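# Move bronze bushings from crate onto the turntable disc

## Task

Lift every bronze bushing out of the crate and set it on the turntable's disc, not on the central hub. Each must stand upright on one of its open ends and rest directly on the disc. Steel bushings stay in the crate. Do not end the scene while any bushing is still being carried round by the spinning disc. The crate must stay level and inside its corner guides, or the task fails. Release everything, pull both grippers away, and finish with both arms in open air, touching nothing.

## Robot and tools

ROBOT AND FRAMES. Two UR20-style arms, left_arm and right_arm, each carrying a Robotiq 2F-85 two-finger gripper and a wrist camera. Bases in the scene frame: left_arm at (-0.022, +0.711, 0) m, quat_wxyz (+0.998, 0, 0, -0.057); right_arm at (+0.118, -0.672, 0) m, quat_wxyz (+0.999, 0, 0, +0.049). The scene frame has its origin on the tabletop midway between the arms, +z up, +x pointing out over the table, and left_arm on the +y side. The arm names do not refer to image sides. Gripper axes: +z runs along the fingers, the pads close along y, and a flat block juts about 9 cm toward +x from the last joint's axis and turns with the hand. end_effector_position is the point midway between the pads when closed; closed fingertips reach about 19 mm beyond it (6 mm when open), and closing pushes the tips about 13 mm farther out, so keep that margin above surfaces.

ROW LAYOUT. Both motion tools use rows of 18 numbers, each in [-1, 1], always covering both arms: left dx, dy, dz, rx, ry, rz, left position, force_limit, speed, then the same nine for the right arm. dx to rz are an offset, not a pose: measured from that gripper's measured pose at the start of the action (for a call's first action, the last pose a result reported), expressed along the gripper's own axes. Scale: 1.0 equals 0.6 m or 180 degrees; rx, ry, rz form one rotation vector. Gripper numbers: position +1 is fully open (85 mm), about -0.8 brings the pads together, -1 closes until blocked. force_limit -1/0/+1 gives roughly 20/128/235 N on a 40 mm part closed slowly (thin parts get less). speed -1/0/+1 is about 20/85/150 mm/s of gap change; faster closing adds up to 5 to 12 N. Resending a gripper's previous three numbers leaves it alone; a 0 is a real command. A new force_limit or speed only takes effect once position changes by at least 0.01; to soften a grip, open first.

execute_actions(actions): a list of actions; each action is a table of up to 15 rows, one row per 1/30 s control step, the last row repeated to fill 15 steps. Every row of an action is an offset from the same start pose, not added to the previous row. An empty list just returns state and images. Each step the command is clipped to within 100 mm and 16 degrees of the measured pose, so long moves need several actions; the arm halts at its last clipped pose. Motion trails commands by about 0.17 s, and elbows cannot lock fully straight.

move(target, speed, stop_force, blocking): target is one 18-number row as above, offsets taken from the pose in the latest result that shows one. Each gripper follows a straight line; both finish together, lasting 0.5 to 10 s (cut off at 10 s). speed is m/s, 0.002 to 0.5, default 0.25; rotation is capped at twice that in rad/s. Paths ignore obstacles and the other arm, and may lag, stray or overshoot near full reach. stop_force, 14 to 160 N, one value for both arms, is refused in the first 0.2 s of a scene; an arm's path ends once its wrist sensor feels that much extra resistance for 2 steps, then the gripper backs to where it was 2 steps earlier. Use it only slowly, not while the gripper rotates, and leave it out when moving off something the gripper is pressing. Contacts above the wrist are not sensed. blocking=false returns after 0.5 s while motion continues (not allowed with stop_force); call wait or stop before any other motion. The result adds a move: line: done, off_target, moving, held, fault or contact, plus limits=paced (pose clipped) or limits=held (steps blocked, may then rush), and each gripper's distance from its target.

wait(seconds): 0 to 10; arms keep their last command, a running move carries on, returns early if it ends. stop(): brakes the running move (needs braking room); fingers keep moving. zoom_image(camera, region): camera is cam_low, cam_left_wrist or cam_right_wrist (all 504x504); region [x0, y0, x1, y1] in pixels from top-left, at most 504 by 504. cam_low has about 52 degrees vertical field, the wrist cameras about 86. read_manual(section): only "licences", no motion. finished_scene(scene): the current scene number; irreversible, and the goal must still hold afterwards.

RESULTS. The state line gives each gripper's position (m), quat_wxyz and velocities in the scene frame; printed positions can be off, more at long reach. Hand target lines show where the controller is driving each gripper; a pose unreachable line means a clearance check altered or blocked that arm's command; HELD in step readings marks held-back steps. Wrist force and torque are in the gripper's axes, with up to about 10 N offset, about 3.7 N noise, saturation near 200 N; pressing a surface shows force pointing back into the arm. no reading is harmless. object_status: 0 moving, 1 blocked while opening, 2 blocked while closing (a grip: confirm this), 3 reached the command or pads met. position_measured is in counts: 3 open, 78 about 60 mm, 130 about 40 mm, 180 about 20 mm, 230 pads touching. Fingers re-close by themselves if a part slips, except after a force_limit -1 grip.

CAUTIONS. Contact torque at a joint's load limit (pan and lift 671, elbow 394, wrists 97.3 N m, held weight included) or 150 N of outside force stops that arm for 10 s and drops the rest of the call. Arms are stiff: aiming even slightly past a firm surface can fault. Keep the arms from hitting each other. Do not knock anything off the table, drop, slam or shove hard, or tilt the crate. Parts may occasionally be tugged or nudged. Long holding heats motors: a MOTOR HOT line appears from 70 °C, brakes lock at 85 °C. To keep an arm still, send the offset back to its wanted pose in a reply's first call, zeros afterward, and its correct gripper numbers.

Each tool is called after "Call:" in YAML: its name, and indented under it one key for each argument.

## Session

Call:
execute_actions:
  actions: []

Scene clock: 0.00 s.
left_arm: end_effector_position=(+0.5655, +0.3392, +0.3857) position_measured=3 object_status=3 end_effector_quat_wxyz=(+0.445, -0.210, +0.824, -0.279) end_effector_velocity=(+0.000, +0.001, -0.001) end_effector_angular_velocity=(+0.002, +0.001, +0.001) | right_arm: end_effector_position=(+0.8851, -0.4895, +0.1659) position_measured=3 object_status=3 end_effector_quat_wxyz=(-0.063, -0.187, +0.974, -0.110) end_effector_velocity=(+0.000, +0.000, +0.000) end_effector_angular_velocity=(+0.000, -0.001, +0.001)
Joint positions: left_arm=[-1.17  -1.606  2.793 -3.602 -0.739 -1.391] | right_arm=[-0.018 -1.351  2.226 -2.343 -1.804 -0.288]
Joint velocities: left_arm=[ 0.001  0.001  0.001  0.     0.    -0.   ] | right_arm=[ 0.    -0.    -0.    -0.001  0.    -0.001]
Motor temperatures (°C, as the motors report them): left_arm=[20 21 20 22 26 24] | right_arm=[21 19 20 23 22 25]
Wrist force (N, on the end effector, along its own x y z axes, offset not removed): no reading
Wrist torque (N m, same axes, about the end effector's origin, offset not removed): no reading
Hand target (left_arm): +0.565, +0.339, +0.386; +0.445, -0.210, +0.824, -0.279
Hand target (right_arm): +0.885, -0.490, +0.166; -0.063, -0.187, +0.974, -0.110

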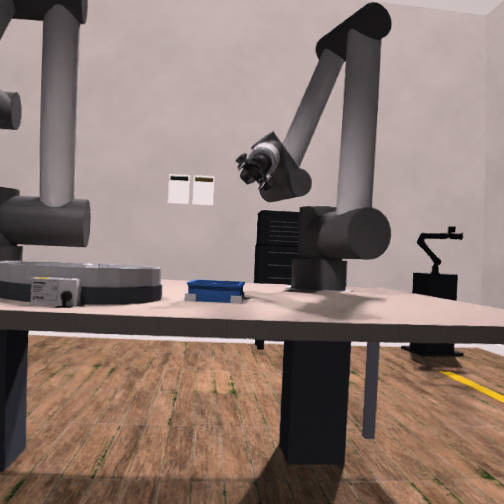

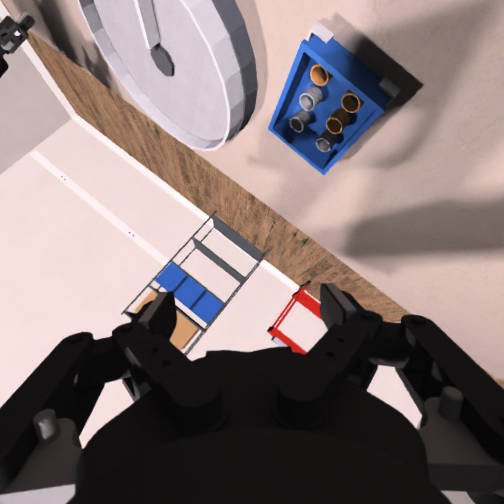

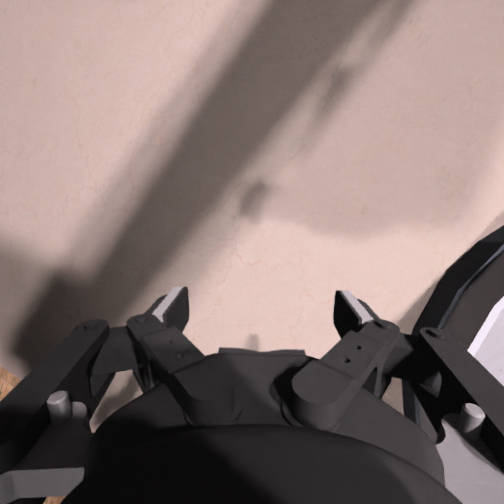

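Call:
zoom_image:
  camera: "cam_left_wrist"
  region: [60, 0, 440, 200]

Call:
zoom_image:
  camera: "cam_low"
  region: [0, 150, 280, 330]

Region (60, 0, 440, 200) of cam_left_wrist's 504x504 image, scaled by 1.326, with more detail than that image has; it fills the top 265 rows of this view, and the rest is white.

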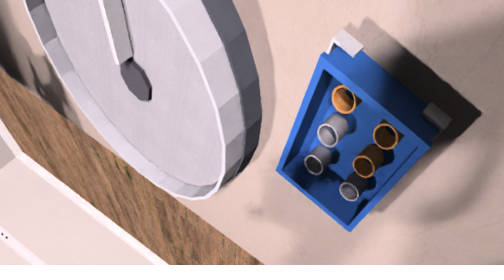

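Region (0, 150, 280, 330) of cam_low's 504x504 image, scaled by 1.800, with more detail than that image has; it fills the top 324 rows of this view, and the rest is white.

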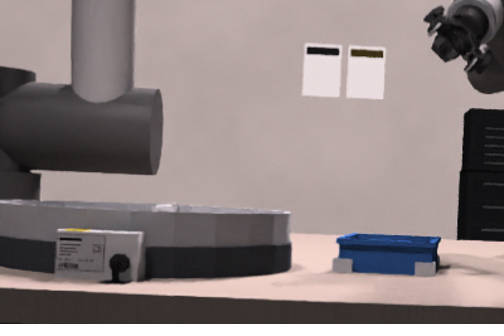

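Call:
move:
  target: [0.110,-0.105,0.319,-0.189,0.301,0.142,1,0,0, 0,0,-0.5,0,0,0,1,0,0]
  speed: 0.4

Scene clock: 50.80 s.
left_arm: end_effector_position=(+0.6999, +0.2000, +0.3006) position_measured=3 object_status=3 end_effector_quat_wxyz=(+0.000, -0.000, +1.000, -0.001) end_effector_velocity=(+0.000, -0.003, -0.001) end_effector_angular_velocity=(+0.007, +0.009, -0.006) | right_arm: end_effector_position=(+0.9092, -0.4182, +0.4564) position_measured=3 object_status=3 end_effector_quat_wxyz=(-0.063, -0.187, +0.974, -0.110) end_effector_velocity=(+0.001, +0.001, +0.002) end_effector_angular_velocity=(+0.000, -0.001, +0.002)
Joint positions: left_arm=[-0.732 -1.429  2.08  -2.224 -1.572 -0.846] | right_arm=[ 0.063 -1.531  1.934 -1.852 -1.795 -0.205]
Joint velocities: left_arm=[-0.001  0.005 -0.008  0.014 -0.002  0.005] | right_arm=[ 0.001 -0.    -0.002  0.002  0.    -0.001]
Motor temperatures (°C, as the motors report them): left_arm=[20 21 20 22 26 24] | right_arm=[21 19 20 23 22 25]
Wrist force (N, on the end effector, along its own x y z axes, offset not removed): left_arm=[-1.5 4.4 -12.4] | right_arm=[-7.9 0.4 6.0]
Wrist torque (N m, same axes, about the end effector's origin, offset not removed): left_arm=[0.37 0.14 0.18] | right_arm=[0.43 1.74 0.14]
Hand target (left_arm): +0.700, +0.200, +0.301; -0.000, +0.000, +1.000, -0.001
Hand target (right_arm): +0.909, -0.418, +0.457; -0.063, -0.187, +0.974, -0.110
Off the commanded pose (left_arm): 0.001 m, 0 deg.
Off the commanded pose (right_arm): 0.000 m, 0 deg.
move: done

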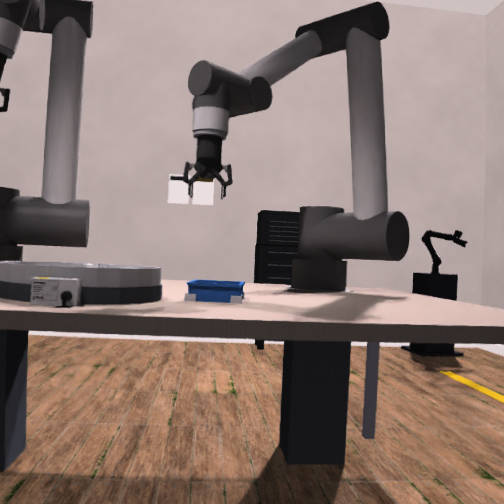

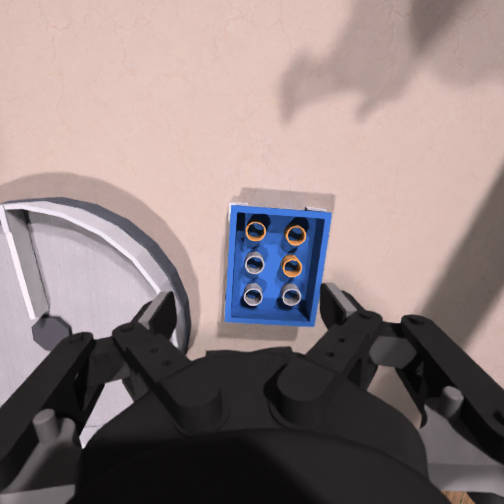

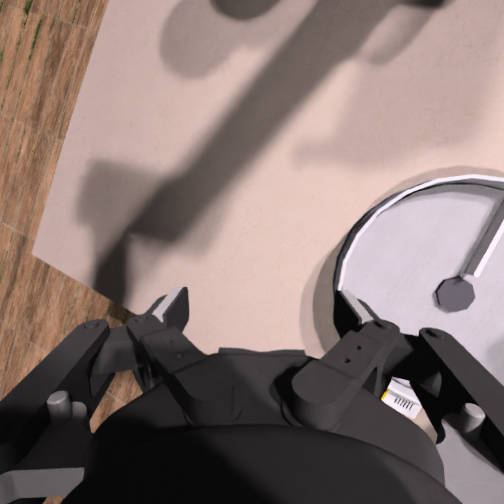

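Call:
move:
  target: [0.07,0.03,0.2,0,0,0,1,0,0, 0,0,0,0,0,0,1,0,0]
  speed: 0.3

Call:
zoom_image:
  camera: "cam_left_wrist"
  region: [130, 150, 380, 360]

Call:
zoom_image:
  camera: "cam_low"
  region: [0, 220, 280, 320]

Scene clock: 70.53 s.
left_arm: end_effector_position=(+0.6581, +0.2176, +0.1808) position_measured=3 object_status=3 end_effector_quat_wxyz=(+0.000, -0.000, +1.000, -0.001) end_effector_velocity=(-0.001, -0.001, -0.003) end_effector_angular_velocity=(+0.001, +0.000, -0.001) | right_arm: end_effector_position=(+0.9091, -0.4182, +0.4564) position_measured=3 object_status=3 end_effector_quat_wxyz=(-0.063, -0.187, +0.974, -0.110) end_effector_velocity=(-0.000, -0.000, -0.000) end_effector_angular_velocity=(-0.000, +0.000, -0.002)
Joint positions: left_arm=[-0.756 -1.361  2.219 -2.431 -1.572 -0.87 ] | right_arm=[ 0.063 -1.531  1.934 -1.852 -1.795 -0.205]
Joint velocities: left_arm=[-0.002  0.003  0.002 -0.003  0.001 -0.   ] | right_arm=[-0.     0.     0.     0.001  0.     0.002]
Motor temperatures (°C, as the motors report them): left_arm=[20 21 20 22 26 24] | right_arm=[21 19 20 23 22 25]
Wrist force (N, on the end effector, along its own x y z axes, offset not removed): left_arm=[-4.8 5.6 -0.3] | right_arm=[-4.3 -0.3 7.0]
Wrist torque (N m, same axes, about the end effector's origin, offset not removed): left_arm=[0.69 0.88 0.19] | right_arm=[0.22 1.01 0.23]
Hand target (left_arm): +0.658, +0.218, +0.181; +0.000, -0.000, +1.000, -0.001
Hand target (right_arm): +0.909, -0.418, +0.456; -0.063, -0.187, +0.974, -0.110
Off the commanded pose (left_arm): 0.000 m, 0 deg.
Off the commanded pose (right_arm): 0.000 m, 0 deg.
move: done

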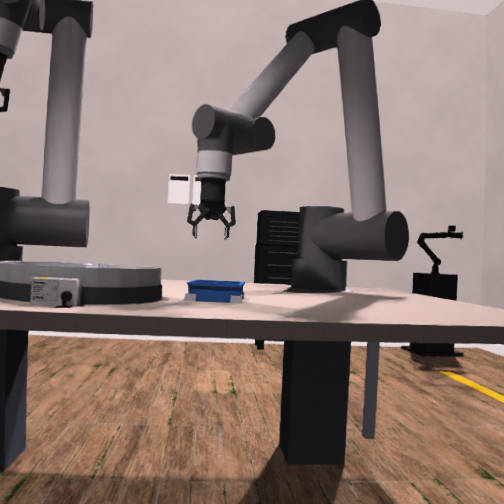

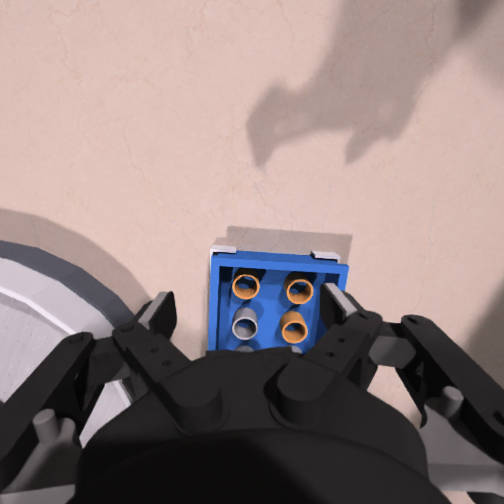

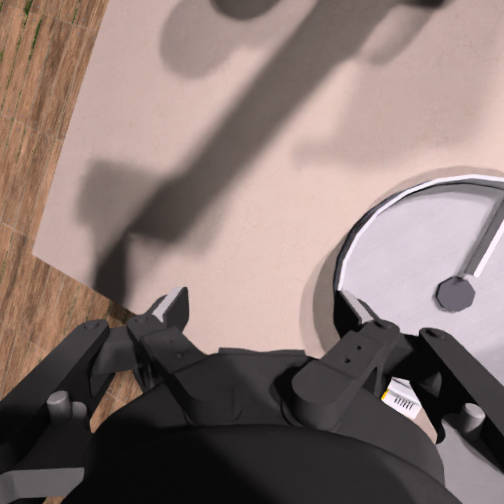

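Region (130, 150, 380, 360) of cam_left_wrist's 504x504 image, scaled by 2.016, with more detail than that image has; it fills the top 423 rows of this view, and the rest is white.

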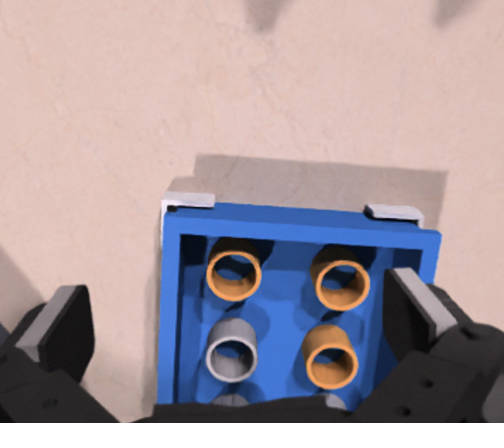

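Region (0, 220, 280, 320) of cam_low's 504x504 image, scaled by 1.800, with more detail than that image has; it fills the top 180 rows of this view, and the rest is white.

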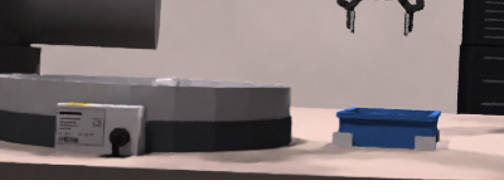

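Call:
move:
  target: [-0.09,0.082,0.135,0,0,0,0.1,0,0, 0,0,0,0,0,0,1,0,0]
  speed: 0.2

Call:
zoom_image:
  camera: "cam_left_wrist"
  region: [130, 200, 380, 400]

Scene clock: 112.73 s.
left_arm: end_effector_position=(+0.7119, +0.2665, +0.0999) position_measured=117 object_status=3 end_effector_quat_wxyz=(+0.000, -0.000, +1.000, -0.001) end_effector_velocity=(-0.000, +0.001, -0.004) end_effector_angular_velocity=(+0.002, +0.003, -0.000) | right_arm: end_effector_position=(+0.9092, -0.4182, +0.4564) position_measured=3 object_status=3 end_effector_quat_wxyz=(-0.063, -0.187, +0.974, -0.110) end_effector_velocity=(-0.000, -0.002, -0.000) end_effector_angular_velocity=(-0.000, +0.002, -0.002)
Joint positions: left_arm=[-0.667 -1.25   2.236 -2.558 -1.572 -0.781] | right_arm=[ 0.063 -1.531  1.934 -1.852 -1.795 -0.205]
Joint velocities: left_arm=[ 0.001  0.004  0.001 -0.002 -0.001  0.001] | right_arm=[-0.002 -0.     0.     0.002 -0.    -0.001]
Motor temperatures (°C, as the motors report them): left_arm=[20 21 20 22 26 24] | right_arm=[21 19 20 23 22 25]
Wrist force (N, on the end effector, along its own x y z axes, offset not removed): left_arm=[-3.0 6.7 -6.8] | right_arm=[-6.6 1.4 7.8]
Wrist torque (N m, same axes, about the end effector's origin, offset not removed): left_arm=[0.83 0.36 -0.01] | right_arm=[0.70 1.37 0.23]
Hand target (left_arm): +0.712, +0.267, +0.100; +0.000, -0.000, +1.000, -0.001
Hand target (right_arm): +0.909, -0.418, +0.456; -0.063, -0.187, +0.974, -0.110
Off the commanded pose (left_arm): 0.000 m, 0 deg.
Off the commanded pose (right_arm): 0.000 m, 0 deg.
move: done

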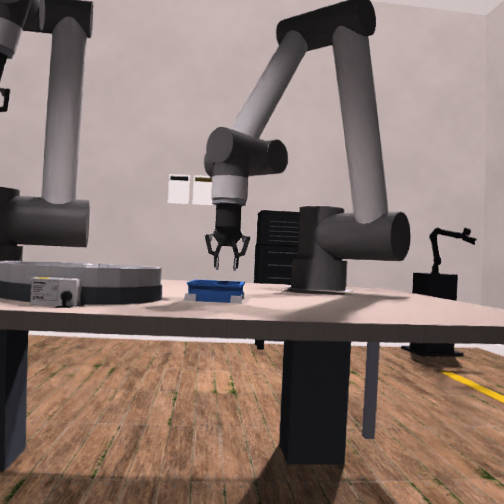

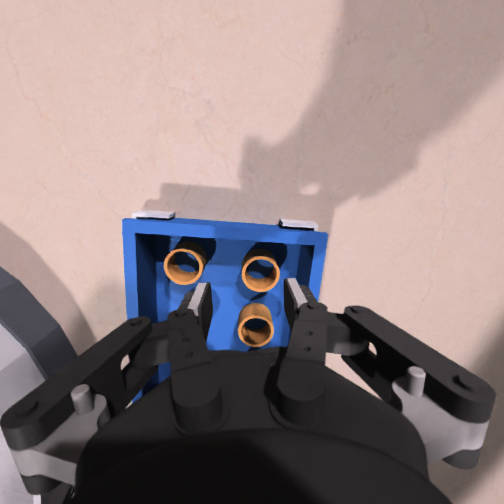

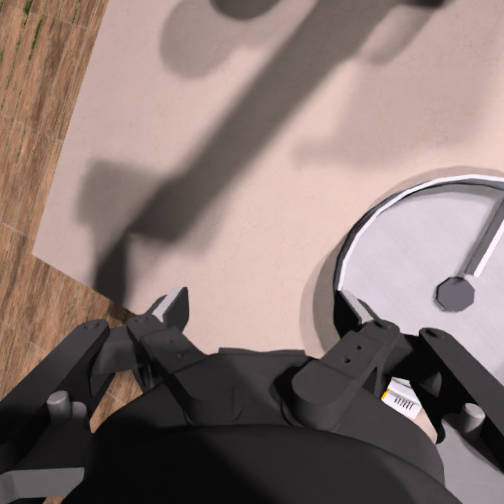

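Region (130, 200, 380, 400) of cam_left_wrist's 504x504 image, scaled by 2.016, with more detail than that image has; it fills the top 403 rows of this view, and the rest is white.

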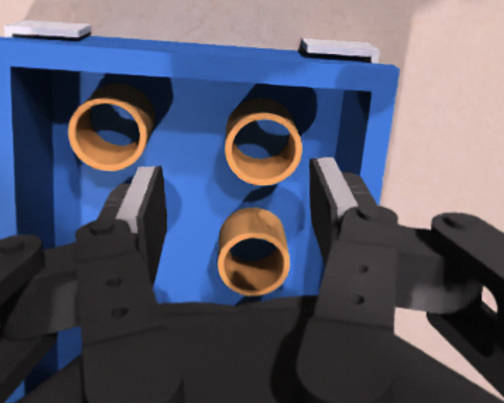

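Call:
move:
  target: [0.003,0.0125,0.05,0,0,0,0.1,0,0, 0,0,0,0,0,0,1,0,0]
  speed: 0.05

Call:
zoom_image:
  camera: "cam_left_wrist"
  region: [130, 200, 380, 400]

Scene clock: 135.63 s.
left_arm: end_effector_position=(+0.7102, +0.2738, +0.0701) position_measured=117 object_status=3 end_effector_quat_wxyz=(+0.000, -0.000, +1.000, -0.001) end_effector_velocity=(+0.000, +0.001, -0.002) end_effector_angular_velocity=(+0.000, +0.001, +0.000) | right_arm: end_effector_position=(+0.9091, -0.4182, +0.4564) position_measured=3 object_status=3 end_effector_quat_wxyz=(-0.063, -0.187, +0.974, -0.110) end_effector_velocity=(+0.001, -0.000, +0.000) end_effector_angular_velocity=(+0.000, -0.001, +0.000)
Joint positions: left_arm=[-0.663 -1.217  2.255 -2.61  -1.572 -0.776] | right_arm=[ 0.063 -1.531  1.934 -1.852 -1.795 -0.205]
Joint velocities: left_arm=[ 0.001  0.003  0.001 -0.003 -0.     0.   ] | right_arm=[-0.    -0.    -0.    -0.001  0.    -0.001]
Motor temperatures (°C, as the motors report them): left_arm=[20 21 20 22 26 24] | right_arm=[21 19 20 23 22 25]
Wrist force (N, on the end effector, along its own x y z axes, offset not removed): left_arm=[0.3 5.4 -8.9] | right_arm=[-4.8 4.1 4.4]
Wrist torque (N m, same axes, about the end effector's origin, offset not removed): left_arm=[0.45 -0.24 0.24] | right_arm=[1.21 1.07 0.27]
Hand target (left_arm): +0.710, +0.274, +0.070; +0.000, -0.000, +1.000, -0.001
Hand target (right_arm): +0.909, -0.418, +0.456; -0.063, -0.187, +0.974, -0.110
Off the commanded pose (left_arm): 0.000 m, 0 deg.
Off the commanded pose (right_arm): 0.000 m, 0 deg.
move: done

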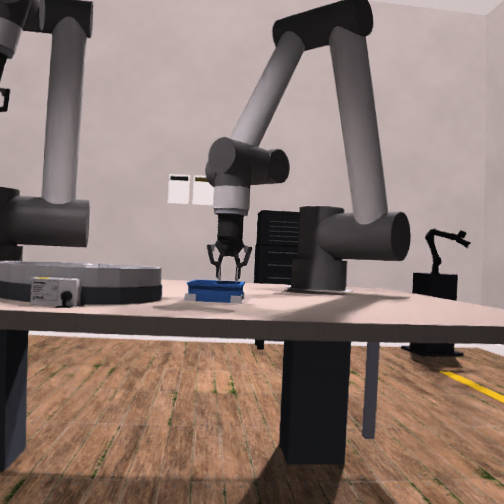

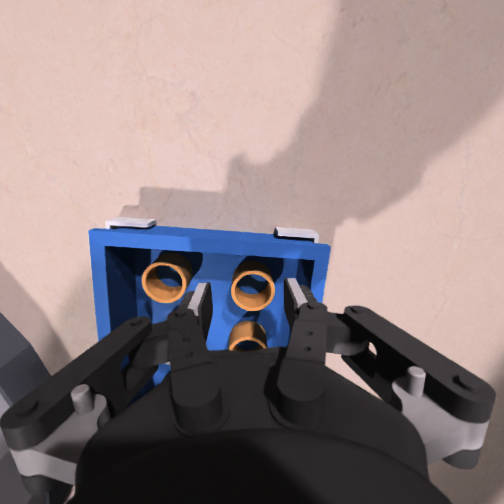

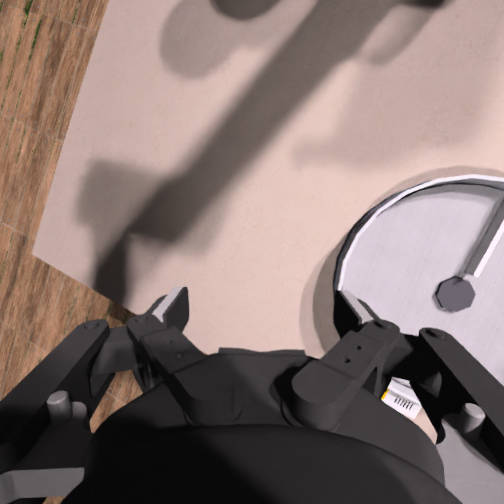

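Region (130, 200, 380, 400) of cam_left_wrist's 504x504 image, scaled by 2.016, with more detail than that image has; it fills the top 403 rows of this view, and the rest is white.

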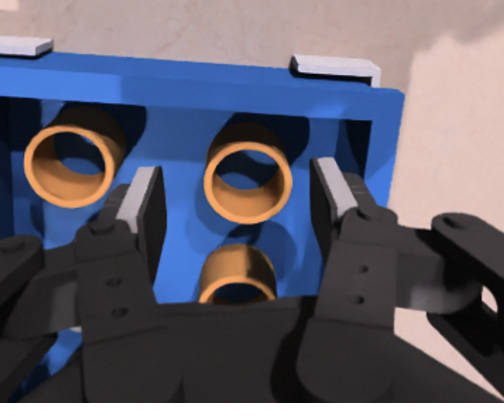

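Call:
move:
  target: [0,0,0.053,0,0,0,0.1,0,0, 0,0,0,0,0,0,1,0,0]
  speed: 0.02
  stop_force: 15

Call:
zoom_image:
  camera: "cam_left_wrist"
  region: [130, 200, 380, 400]

Scene clock: 150.10 s.
left_arm: end_effector_position=(+0.7102, +0.2738, +0.0384) position_measured=117 object_status=3 end_effector_quat_wxyz=(+0.000, -0.000, +1.000, -0.001) end_effector_velocity=(+0.000, +0.001, -0.002) end_effector_angular_velocity=(+0.001, -0.000, +0.001) | right_arm: end_effector_position=(+0.9092, -0.4182, +0.4564) position_measured=3 object_status=3 end_effector_quat_wxyz=(-0.063, -0.187, +0.974, -0.110) end_effector_velocity=(-0.000, +0.001, -0.000) end_effector_angular_velocity=(+0.000, -0.000, +0.000)
Joint positions: left_arm=[-0.663 -1.175  2.266 -2.663 -1.572 -0.776] | right_arm=[ 0.063 -1.531  1.934 -1.852 -1.795 -0.205]
Joint velocities: left_arm=[ 0.001  0.003  0.001 -0.003  0.001  0.   ] | right_arm=[ 0.001  0.     0.    -0.     0.     0.001]
Motor temperatures (°C, as the motors report them): left_arm=[20 21 20 22 26 24] | right_arm=[21 19 20 23 22 25]
Wrist force (N, on the end effector, along its own x y z axes, offset not removed): left_arm=[-0.6 5.9 -4.1] | right_arm=[-5.6 2.6 6.1]
Wrist torque (N m, same axes, about the end effector's origin, offset not removed): left_arm=[0.64 -0.08 0.14] | right_arm=[0.78 1.25 0.32]
Hand target (left_arm): +0.710, +0.274, +0.038; +0.000, -0.000, +1.000, -0.001
Hand target (right_arm): +0.909, -0.418, +0.456; -0.063, -0.187, +0.974, -0.110
Off the commanded pose (left_arm): 0.000 m, 0 deg.
Off the commanded pose (right_arm): 0.000 m, 0 deg.
move: done

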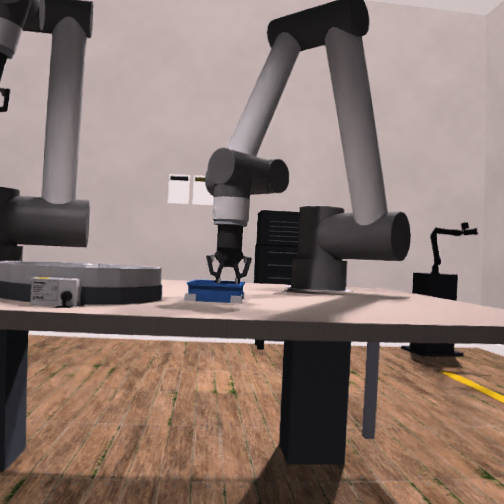

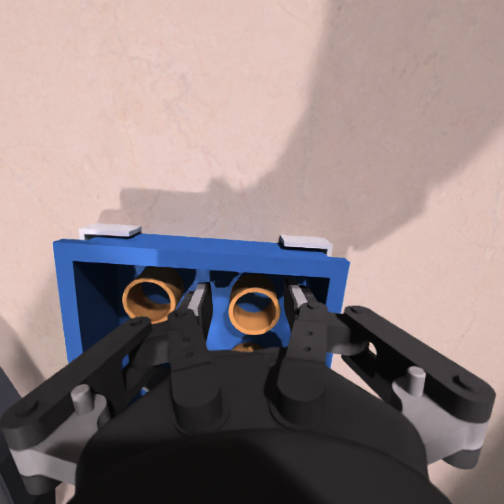

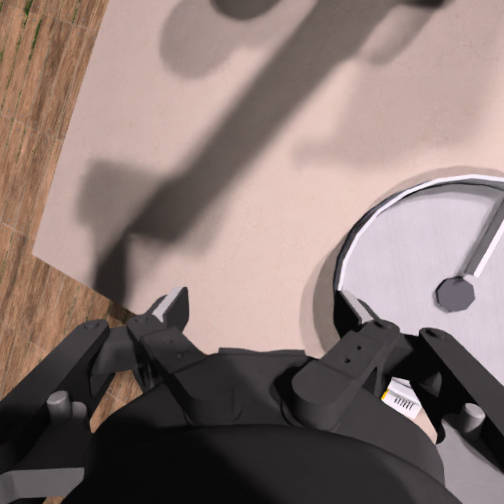

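Region (130, 200, 380, 400) of cam_left_wrist's 504x504 image, scaled by 2.016, with more detail than that image has; it fills the top 403 rows of this view, and the rest is white.

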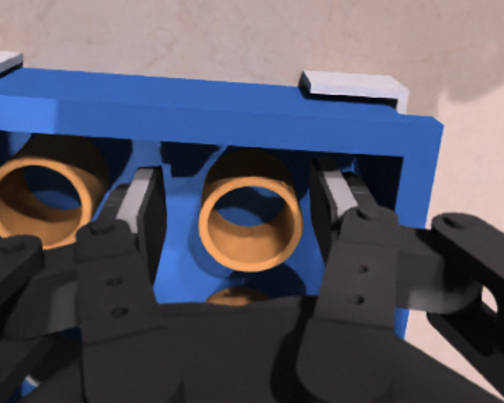

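Call:
move:
  target: [0,0,0,0,0,0,-1,-0.5,0, 0,0,0,0,0,0,1,0,0]

Call:
zoom_image:
  camera: "cam_low"
  region: [160, 220, 300, 320]

Scene clock: 162.57 s.
left_arm: end_effector_position=(+0.7102, +0.2738, +0.0384) position_measured=155 object_status=2 end_effector_quat_wxyz=(+0.000, -0.000, +1.000, -0.001) end_effector_velocity=(-0.000, -0.001, +0.000) end_effector_angular_velocity=(+0.001, -0.001, -0.002) | right_arm: end_effector_position=(+0.9091, -0.4182, +0.4564) position_measured=3 object_status=3 end_effector_quat_wxyz=(-0.063, -0.187, +0.974, -0.110) end_effector_velocity=(+0.000, -0.000, -0.000) end_effector_angular_velocity=(-0.000, +0.000, -0.001)
Joint positions: left_arm=[-0.663 -1.175  2.266 -2.663 -1.572 -0.776] | right_arm=[ 0.063 -1.531  1.934 -1.852 -1.795 -0.205]
Joint velocities: left_arm=[-0.002  0.    -0.     0.     0.001  0.   ] | right_arm=[-0.001  0.     0.     0.    -0.     0.   ]
Motor temperatures (°C, as the motors report them): left_arm=[20 21 20 22 26 24] | right_arm=[21 19 20 23 22 25]
Wrist force (N, on the end effector, along its own x y z axes, offset not removed): left_arm=[-0.5 3.7 -16.2] | right_arm=[-5.2 4.3 5.9]
Wrist torque (N m, same axes, about the end effector's origin, offset not removed): left_arm=[0.68 -0.55 0.18] | right_arm=[1.29 1.35 0.14]
Hand target (left_arm): +0.710, +0.274, +0.038; +0.000, -0.000, +1.000, -0.001
Hand target (right_arm): +0.909, -0.418, +0.456; -0.063, -0.187, +0.974, -0.110
Off the commanded pose (left_arm): 0.000 m, 0 deg.
Off the commanded pose (right_arm): 0.000 m, 0 deg.
move: done

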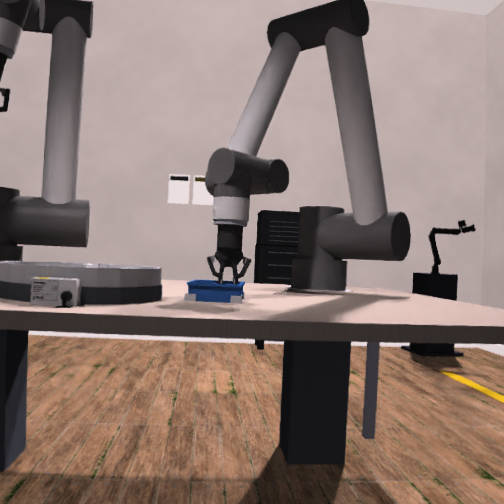

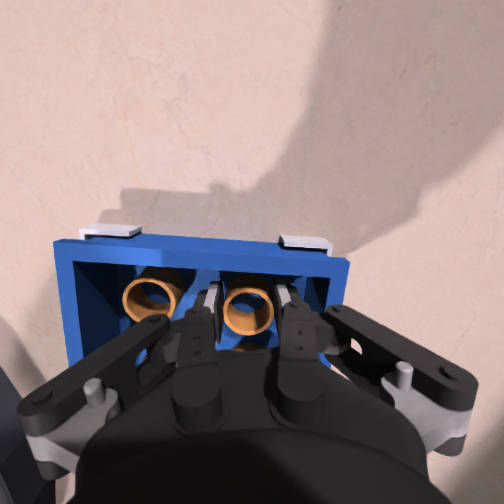

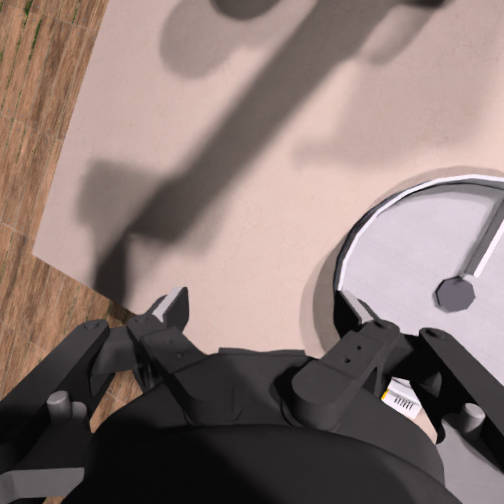

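Region (160, 220, 300, 320) of cam_low's 504x504 image, scaled by 3.600, with more detail than that image has; it fills the top 360 rows of this view, and the rest is white.

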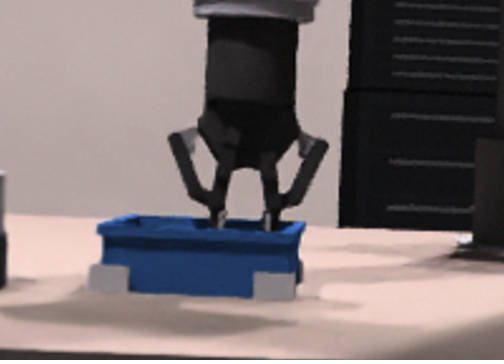

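Call:
move:
  target: [0,0,-0.25,0,0,0,-1,-0.5,0, 0,0,0,0,0,0,1,0,0]
  speed: 0.15

Call:
zoom_image:
  camera: "cam_low"
  region: [160, 180, 300, 320]

Call:
zoom_image:
  camera: "cam_low"
  region: [0, 250, 170, 320]

Call:
zoom_image:
  camera: "cam_low"
  region: [150, 160, 230, 220]

Scene clock: 171.60 s.
left_arm: end_effector_position=(+0.7100, +0.2743, +0.1880) position_measured=155 object_status=2 end_effector_quat_wxyz=(+0.000, -0.000, +1.000, -0.001) end_effector_velocity=(-0.000, +0.001, +0.000) end_effector_angular_velocity=(+0.002, +0.001, +0.000) | right_arm: end_effector_position=(+0.9092, -0.4182, +0.4564) position_measured=3 object_status=3 end_effector_quat_wxyz=(-0.063, -0.187, +0.974, -0.110) end_effector_velocity=(+0.001, -0.002, +0.000) end_effector_angular_velocity=(-0.000, -0.001, -0.003)
Joint positions: left_arm=[-0.662 -1.357  2.199 -2.414 -1.572 -0.776] | right_arm=[ 0.063 -1.531  1.934 -1.852 -1.795 -0.205]
Joint velocities: left_arm=[ 0.    -0.    -0.     0.003  0.001 -0.   ] | right_arm=[-0.002 -0.    -0.    -0.    -0.     0.001]
Motor temperatures (°C, as the motors report them): left_arm=[20 21 20 22 26 24] | right_arm=[21 19 20 23 22 25]
Wrist force (N, on the end effector, along its own x y z axes, offset not removed): left_arm=[-3.3 4.8 -5.3] | right_arm=[-3.4 0.7 9.1]
Wrist torque (N m, same axes, about the end effector's origin, offset not removed): left_arm=[0.58 0.50 -0.02] | right_arm=[0.42 0.84 0.26]
Hand target (left_arm): +0.710, +0.274, +0.188; +0.000, -0.000, +1.000, -0.001
Hand target (right_arm): +0.909, -0.418, +0.456; -0.063, -0.187, +0.974, -0.110
Off the commanded pose (left_arm): 0.000 m, 0 deg.
Off the commanded pose (right_arm): 0.000 m, 0 deg.
move: done

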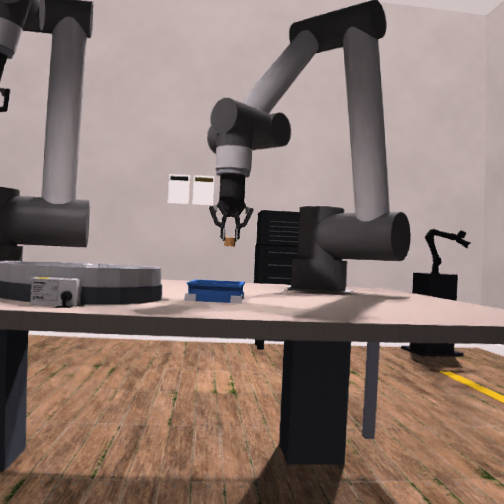

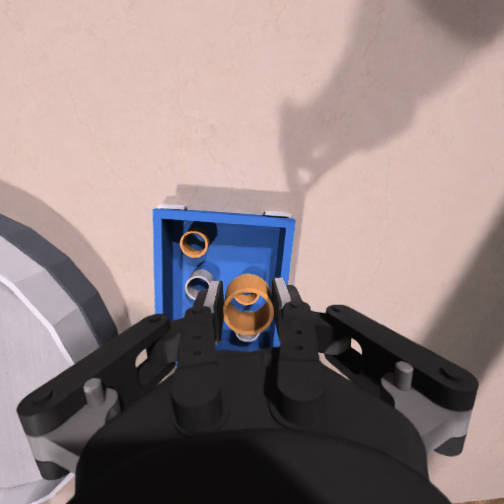

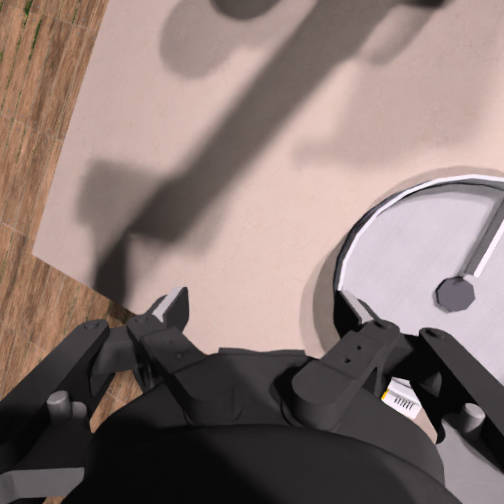

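Region (160, 180, 300, 320) of cam_low's 504x504 image, scaled by 3.600, with more detail than that image has.

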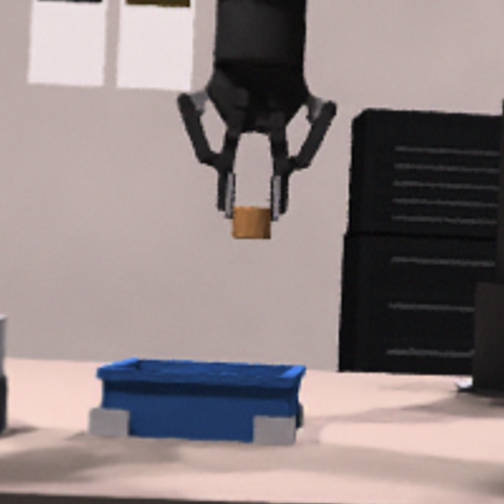

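Region (0, 250, 170, 320) of cam_low's 504x504 image, scaled by 2.965, with more detail than that image has; it fills the top 208 rows of this view, and the rest is white.

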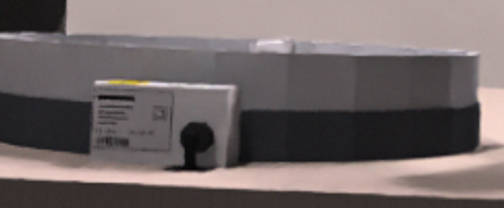

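Region (150, 160, 230, 220) of cam_low's 504x504 image, scaled by 6.300, with more detail than that image has; it fills the top 378 rows of this view, and the rest is white.

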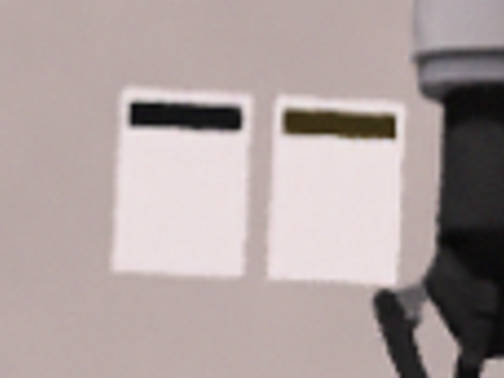

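Call:
move:
  target: [-0.267,-0.473,0.03,0,0,0,-1,-0.5,0, 0,0,0,0,0,0,1,0,0]
  speed: 0.3

Scene clock: 186.93 s.
left_arm: end_effector_position=(+0.8706, -0.0092, +0.1714) position_measured=155 object_status=2 end_effector_quat_wxyz=(+0.000, -0.000, +1.000, -0.001) end_effector_velocity=(+0.002, +0.000, +0.000) end_effector_angular_velocity=(-0.001, +0.001, +0.002) | right_arm: end_effector_position=(+0.9091, -0.4182, +0.4564) position_measured=3 object_status=3 end_effector_quat_wxyz=(-0.063, -0.187, +0.974, -0.110) end_effector_velocity=(+0.000, -0.001, +0.000) end_effector_angular_velocity=(+0.000, -0.001, +0.001)
Joint positions: left_arm=[-0.741 -1.068  1.775 -2.279 -1.572 -0.855] | right_arm=[ 0.063 -1.531  1.934 -1.852 -1.795 -0.205]
Joint velocities: left_arm=[ 0.002  0.001 -0.003  0.001 -0.001 -0.   ] | right_arm=[-0.001 -0.    -0.    -0.001  0.    -0.002]
Motor temperatures (°C, as the motors report them): left_arm=[20 21 20 22 26 24] | right_arm=[21 19 20 23 22 25]
Wrist force (N, on the end effector, along its own x y z axes, offset not removed): left_arm=[0.6 8.2 -3.7] | right_arm=[-5.0 1.5 3.3]
Wrist torque (N m, same axes, about the end effector's origin, offset not removed): left_arm=[1.33 -0.26 0.13] | right_arm=[0.62 1.29 0.28]
Hand target (left_arm): +0.871, -0.009, +0.171; +0.000, -0.000, +1.000, -0.001
Hand target (right_arm): +0.909, -0.418, +0.456; -0.063, -0.187, +0.974, -0.110
Off the commanded pose (left_arm): 0.001 m, 0 deg.
Off the commanded pose (right_arm): 0.000 m, 0 deg.
move: done

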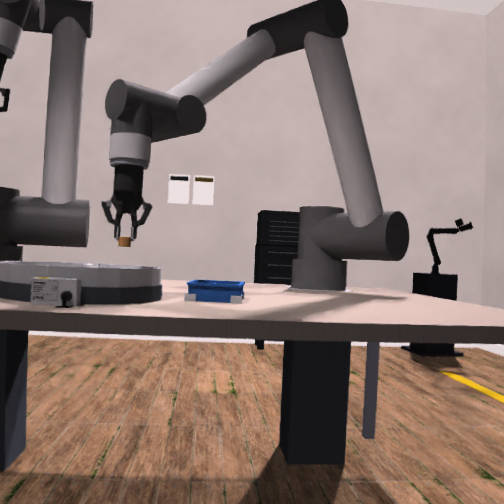

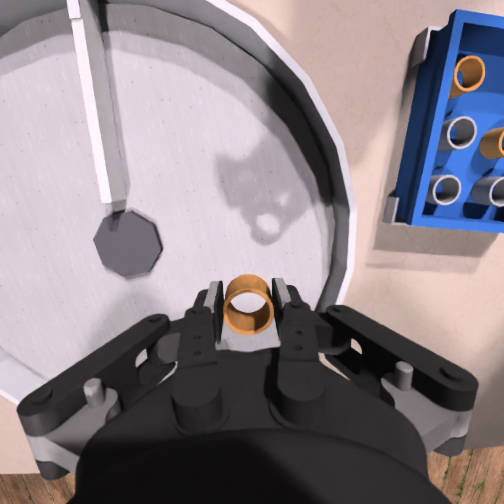

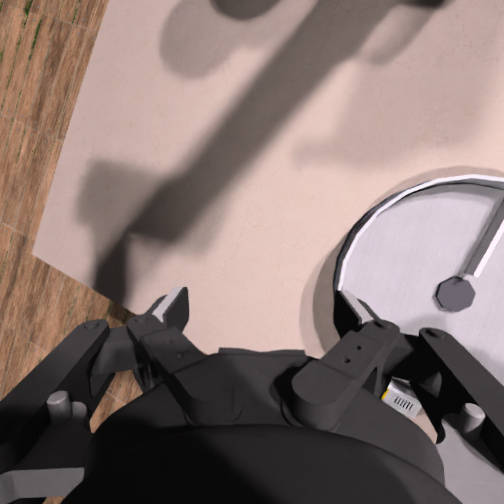

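Call:
move:
  target: [0,-0.035,0.09,0,0,0,-1,-0.5,0, 0,0,0,0,0,0,1,0,0]
  speed: 0.15

Call:
move:
  target: [0,0,0.08,0,0,0,-1,-0.5,0, 0,0,0,0,0,0,1,0,0]
  speed: 0.01
  stop_force: 14

Scene clock: 196.77 s.
left_arm: end_effector_position=(+0.8707, -0.0303, +0.1176) position_measured=155 object_status=2 end_effector_quat_wxyz=(+0.000, -0.000, +1.000, -0.001) end_effector_velocity=(+0.000, -0.001, -0.001) end_effector_angular_velocity=(-0.001, -0.000, +0.000) | right_arm: end_effector_position=(+0.9092, -0.4182, +0.4564) position_measured=3 object_status=3 end_effector_quat_wxyz=(-0.063, -0.187, +0.974, -0.110) end_effector_velocity=(-0.000, -0.000, -0.000) end_effector_angular_velocity=(-0.000, +0.001, +0.000)
Joint positions: left_arm=[-0.754 -1.014  1.776 -2.335 -1.572 -0.867] | right_arm=[ 0.063 -1.531  1.934 -1.852 -1.795 -0.205]
Joint velocities: left_arm=[ 0.     0.001 -0.    -0.002 -0.001 -0.   ] | right_arm=[ 0.     0.    -0.     0.001 -0.    -0.   ]
Motor temperatures (°C, as the motors report them): left_arm=[20 21 20 22 26 24] | right_arm=[21 19 20 23 22 25]
Wrist force (N, on the end effector, along its own x y z axes, offset not removed): left_arm=[-0.7 2.7 -4.1] | right_arm=[-3.1 3.8 7.9]
Wrist torque (N m, same axes, about the end effector's origin, offset not removed): left_arm=[0.09 0.16 0.25] | right_arm=[1.20 0.78 0.24]
Hand target (left_arm): +0.871, -0.030, +0.117; +0.000, -0.000, +1.000, -0.001
Hand target (right_arm): +0.909, -0.418, +0.456; -0.063, -0.187, +0.974, -0.110
Off the commanded pose (left_arm): 0.000 m, 0 deg.
Off the commanded pose (right_arm): 0.000 m, 0 deg.
move: done

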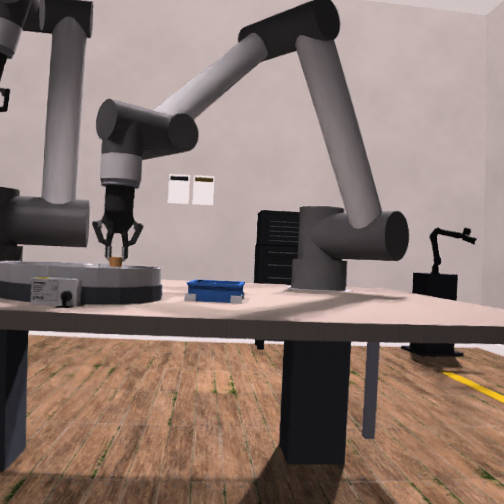

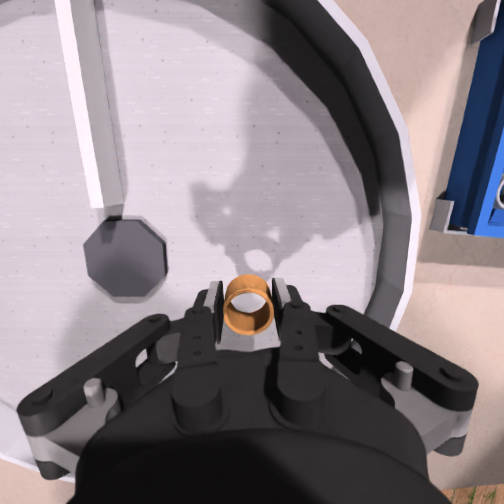

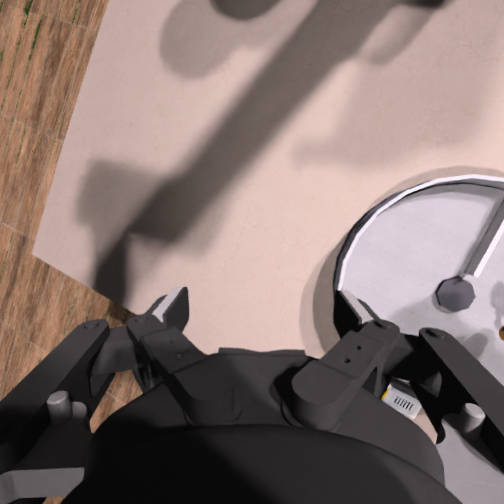

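Scene clock: 200.30 s.
left_arm: end_effector_position=(+0.8707, -0.0303, +0.0860) position_measured=155 object_status=2 end_effector_quat_wxyz=(+0.000, -0.000, +1.000, -0.001) end_effector_velocity=(-0.000, +0.001, +0.002) end_effector_angular_velocity=(+0.001, +0.000, -0.000) | right_arm: end_effector_position=(+0.9092, -0.4182, +0.4564) position_measured=3 object_status=3 end_effector_quat_wxyz=(-0.063, -0.187, +0.974, -0.110) end_effector_velocity=(-0.001, +0.000, +0.000) end_effector_angular_velocity=(+0.000, +0.001, +0.001)
Joint positions: left_arm=[-0.754 -0.987  1.787 -2.372 -1.572 -0.867] | right_arm=[ 0.063 -1.531  1.934 -1.852 -1.795 -0.205]
Joint velocities: left_arm=[-0.    -0.002 -0.     0.004  0.001  0.   ] | right_arm=[ 0.    -0.     0.     0.001  0.    -0.001]
Motor temperatures (°C, as the motors report them): left_arm=[20 21 20 22 26 24] | right_arm=[21 19 20 23 22 25]
Wrist force (N, on the end effector, along its own x y z axes, offset not removed): left_arm=[-1.0 11.4 -13.5] | right_arm=[-3.7 5.2 5.3]
Wrist torque (N m, same axes, about the end effector's origin, offset not removed): left_arm=[1.94 0.07 0.06] | right_arm=[1.29 1.01 0.22]
Hand target (left_arm): +0.871, -0.030, +0.087; +0.000, -0.000, +1.000, -0.001
Hand target (right_arm): +0.909, -0.418, +0.456; -0.063, -0.187, +0.974, -0.110
Off the commanded pose (left_arm): 0.016 m, 0 deg.
Off the commanded pose (right_arm): 0.000 m, 0 deg.
move: contact (left_arm)

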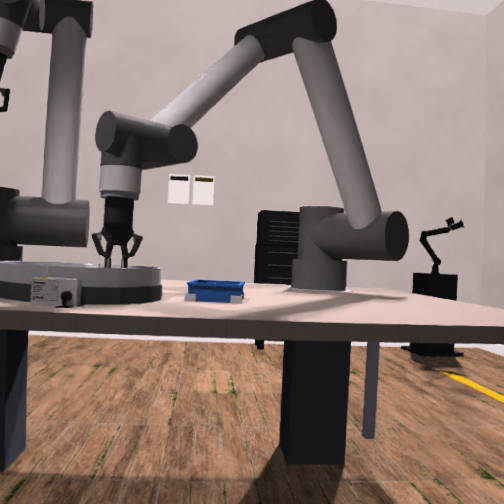

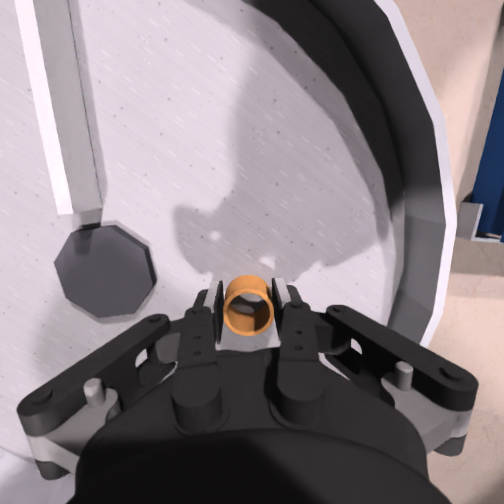

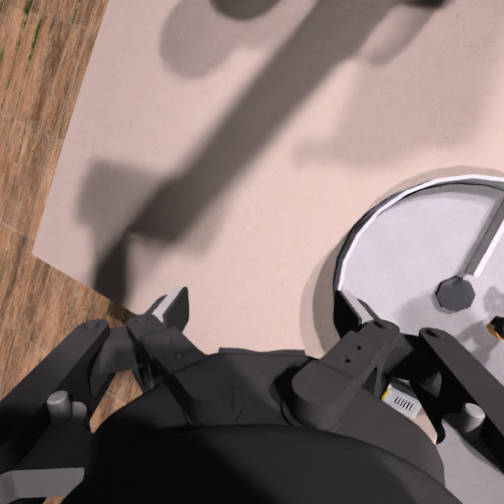

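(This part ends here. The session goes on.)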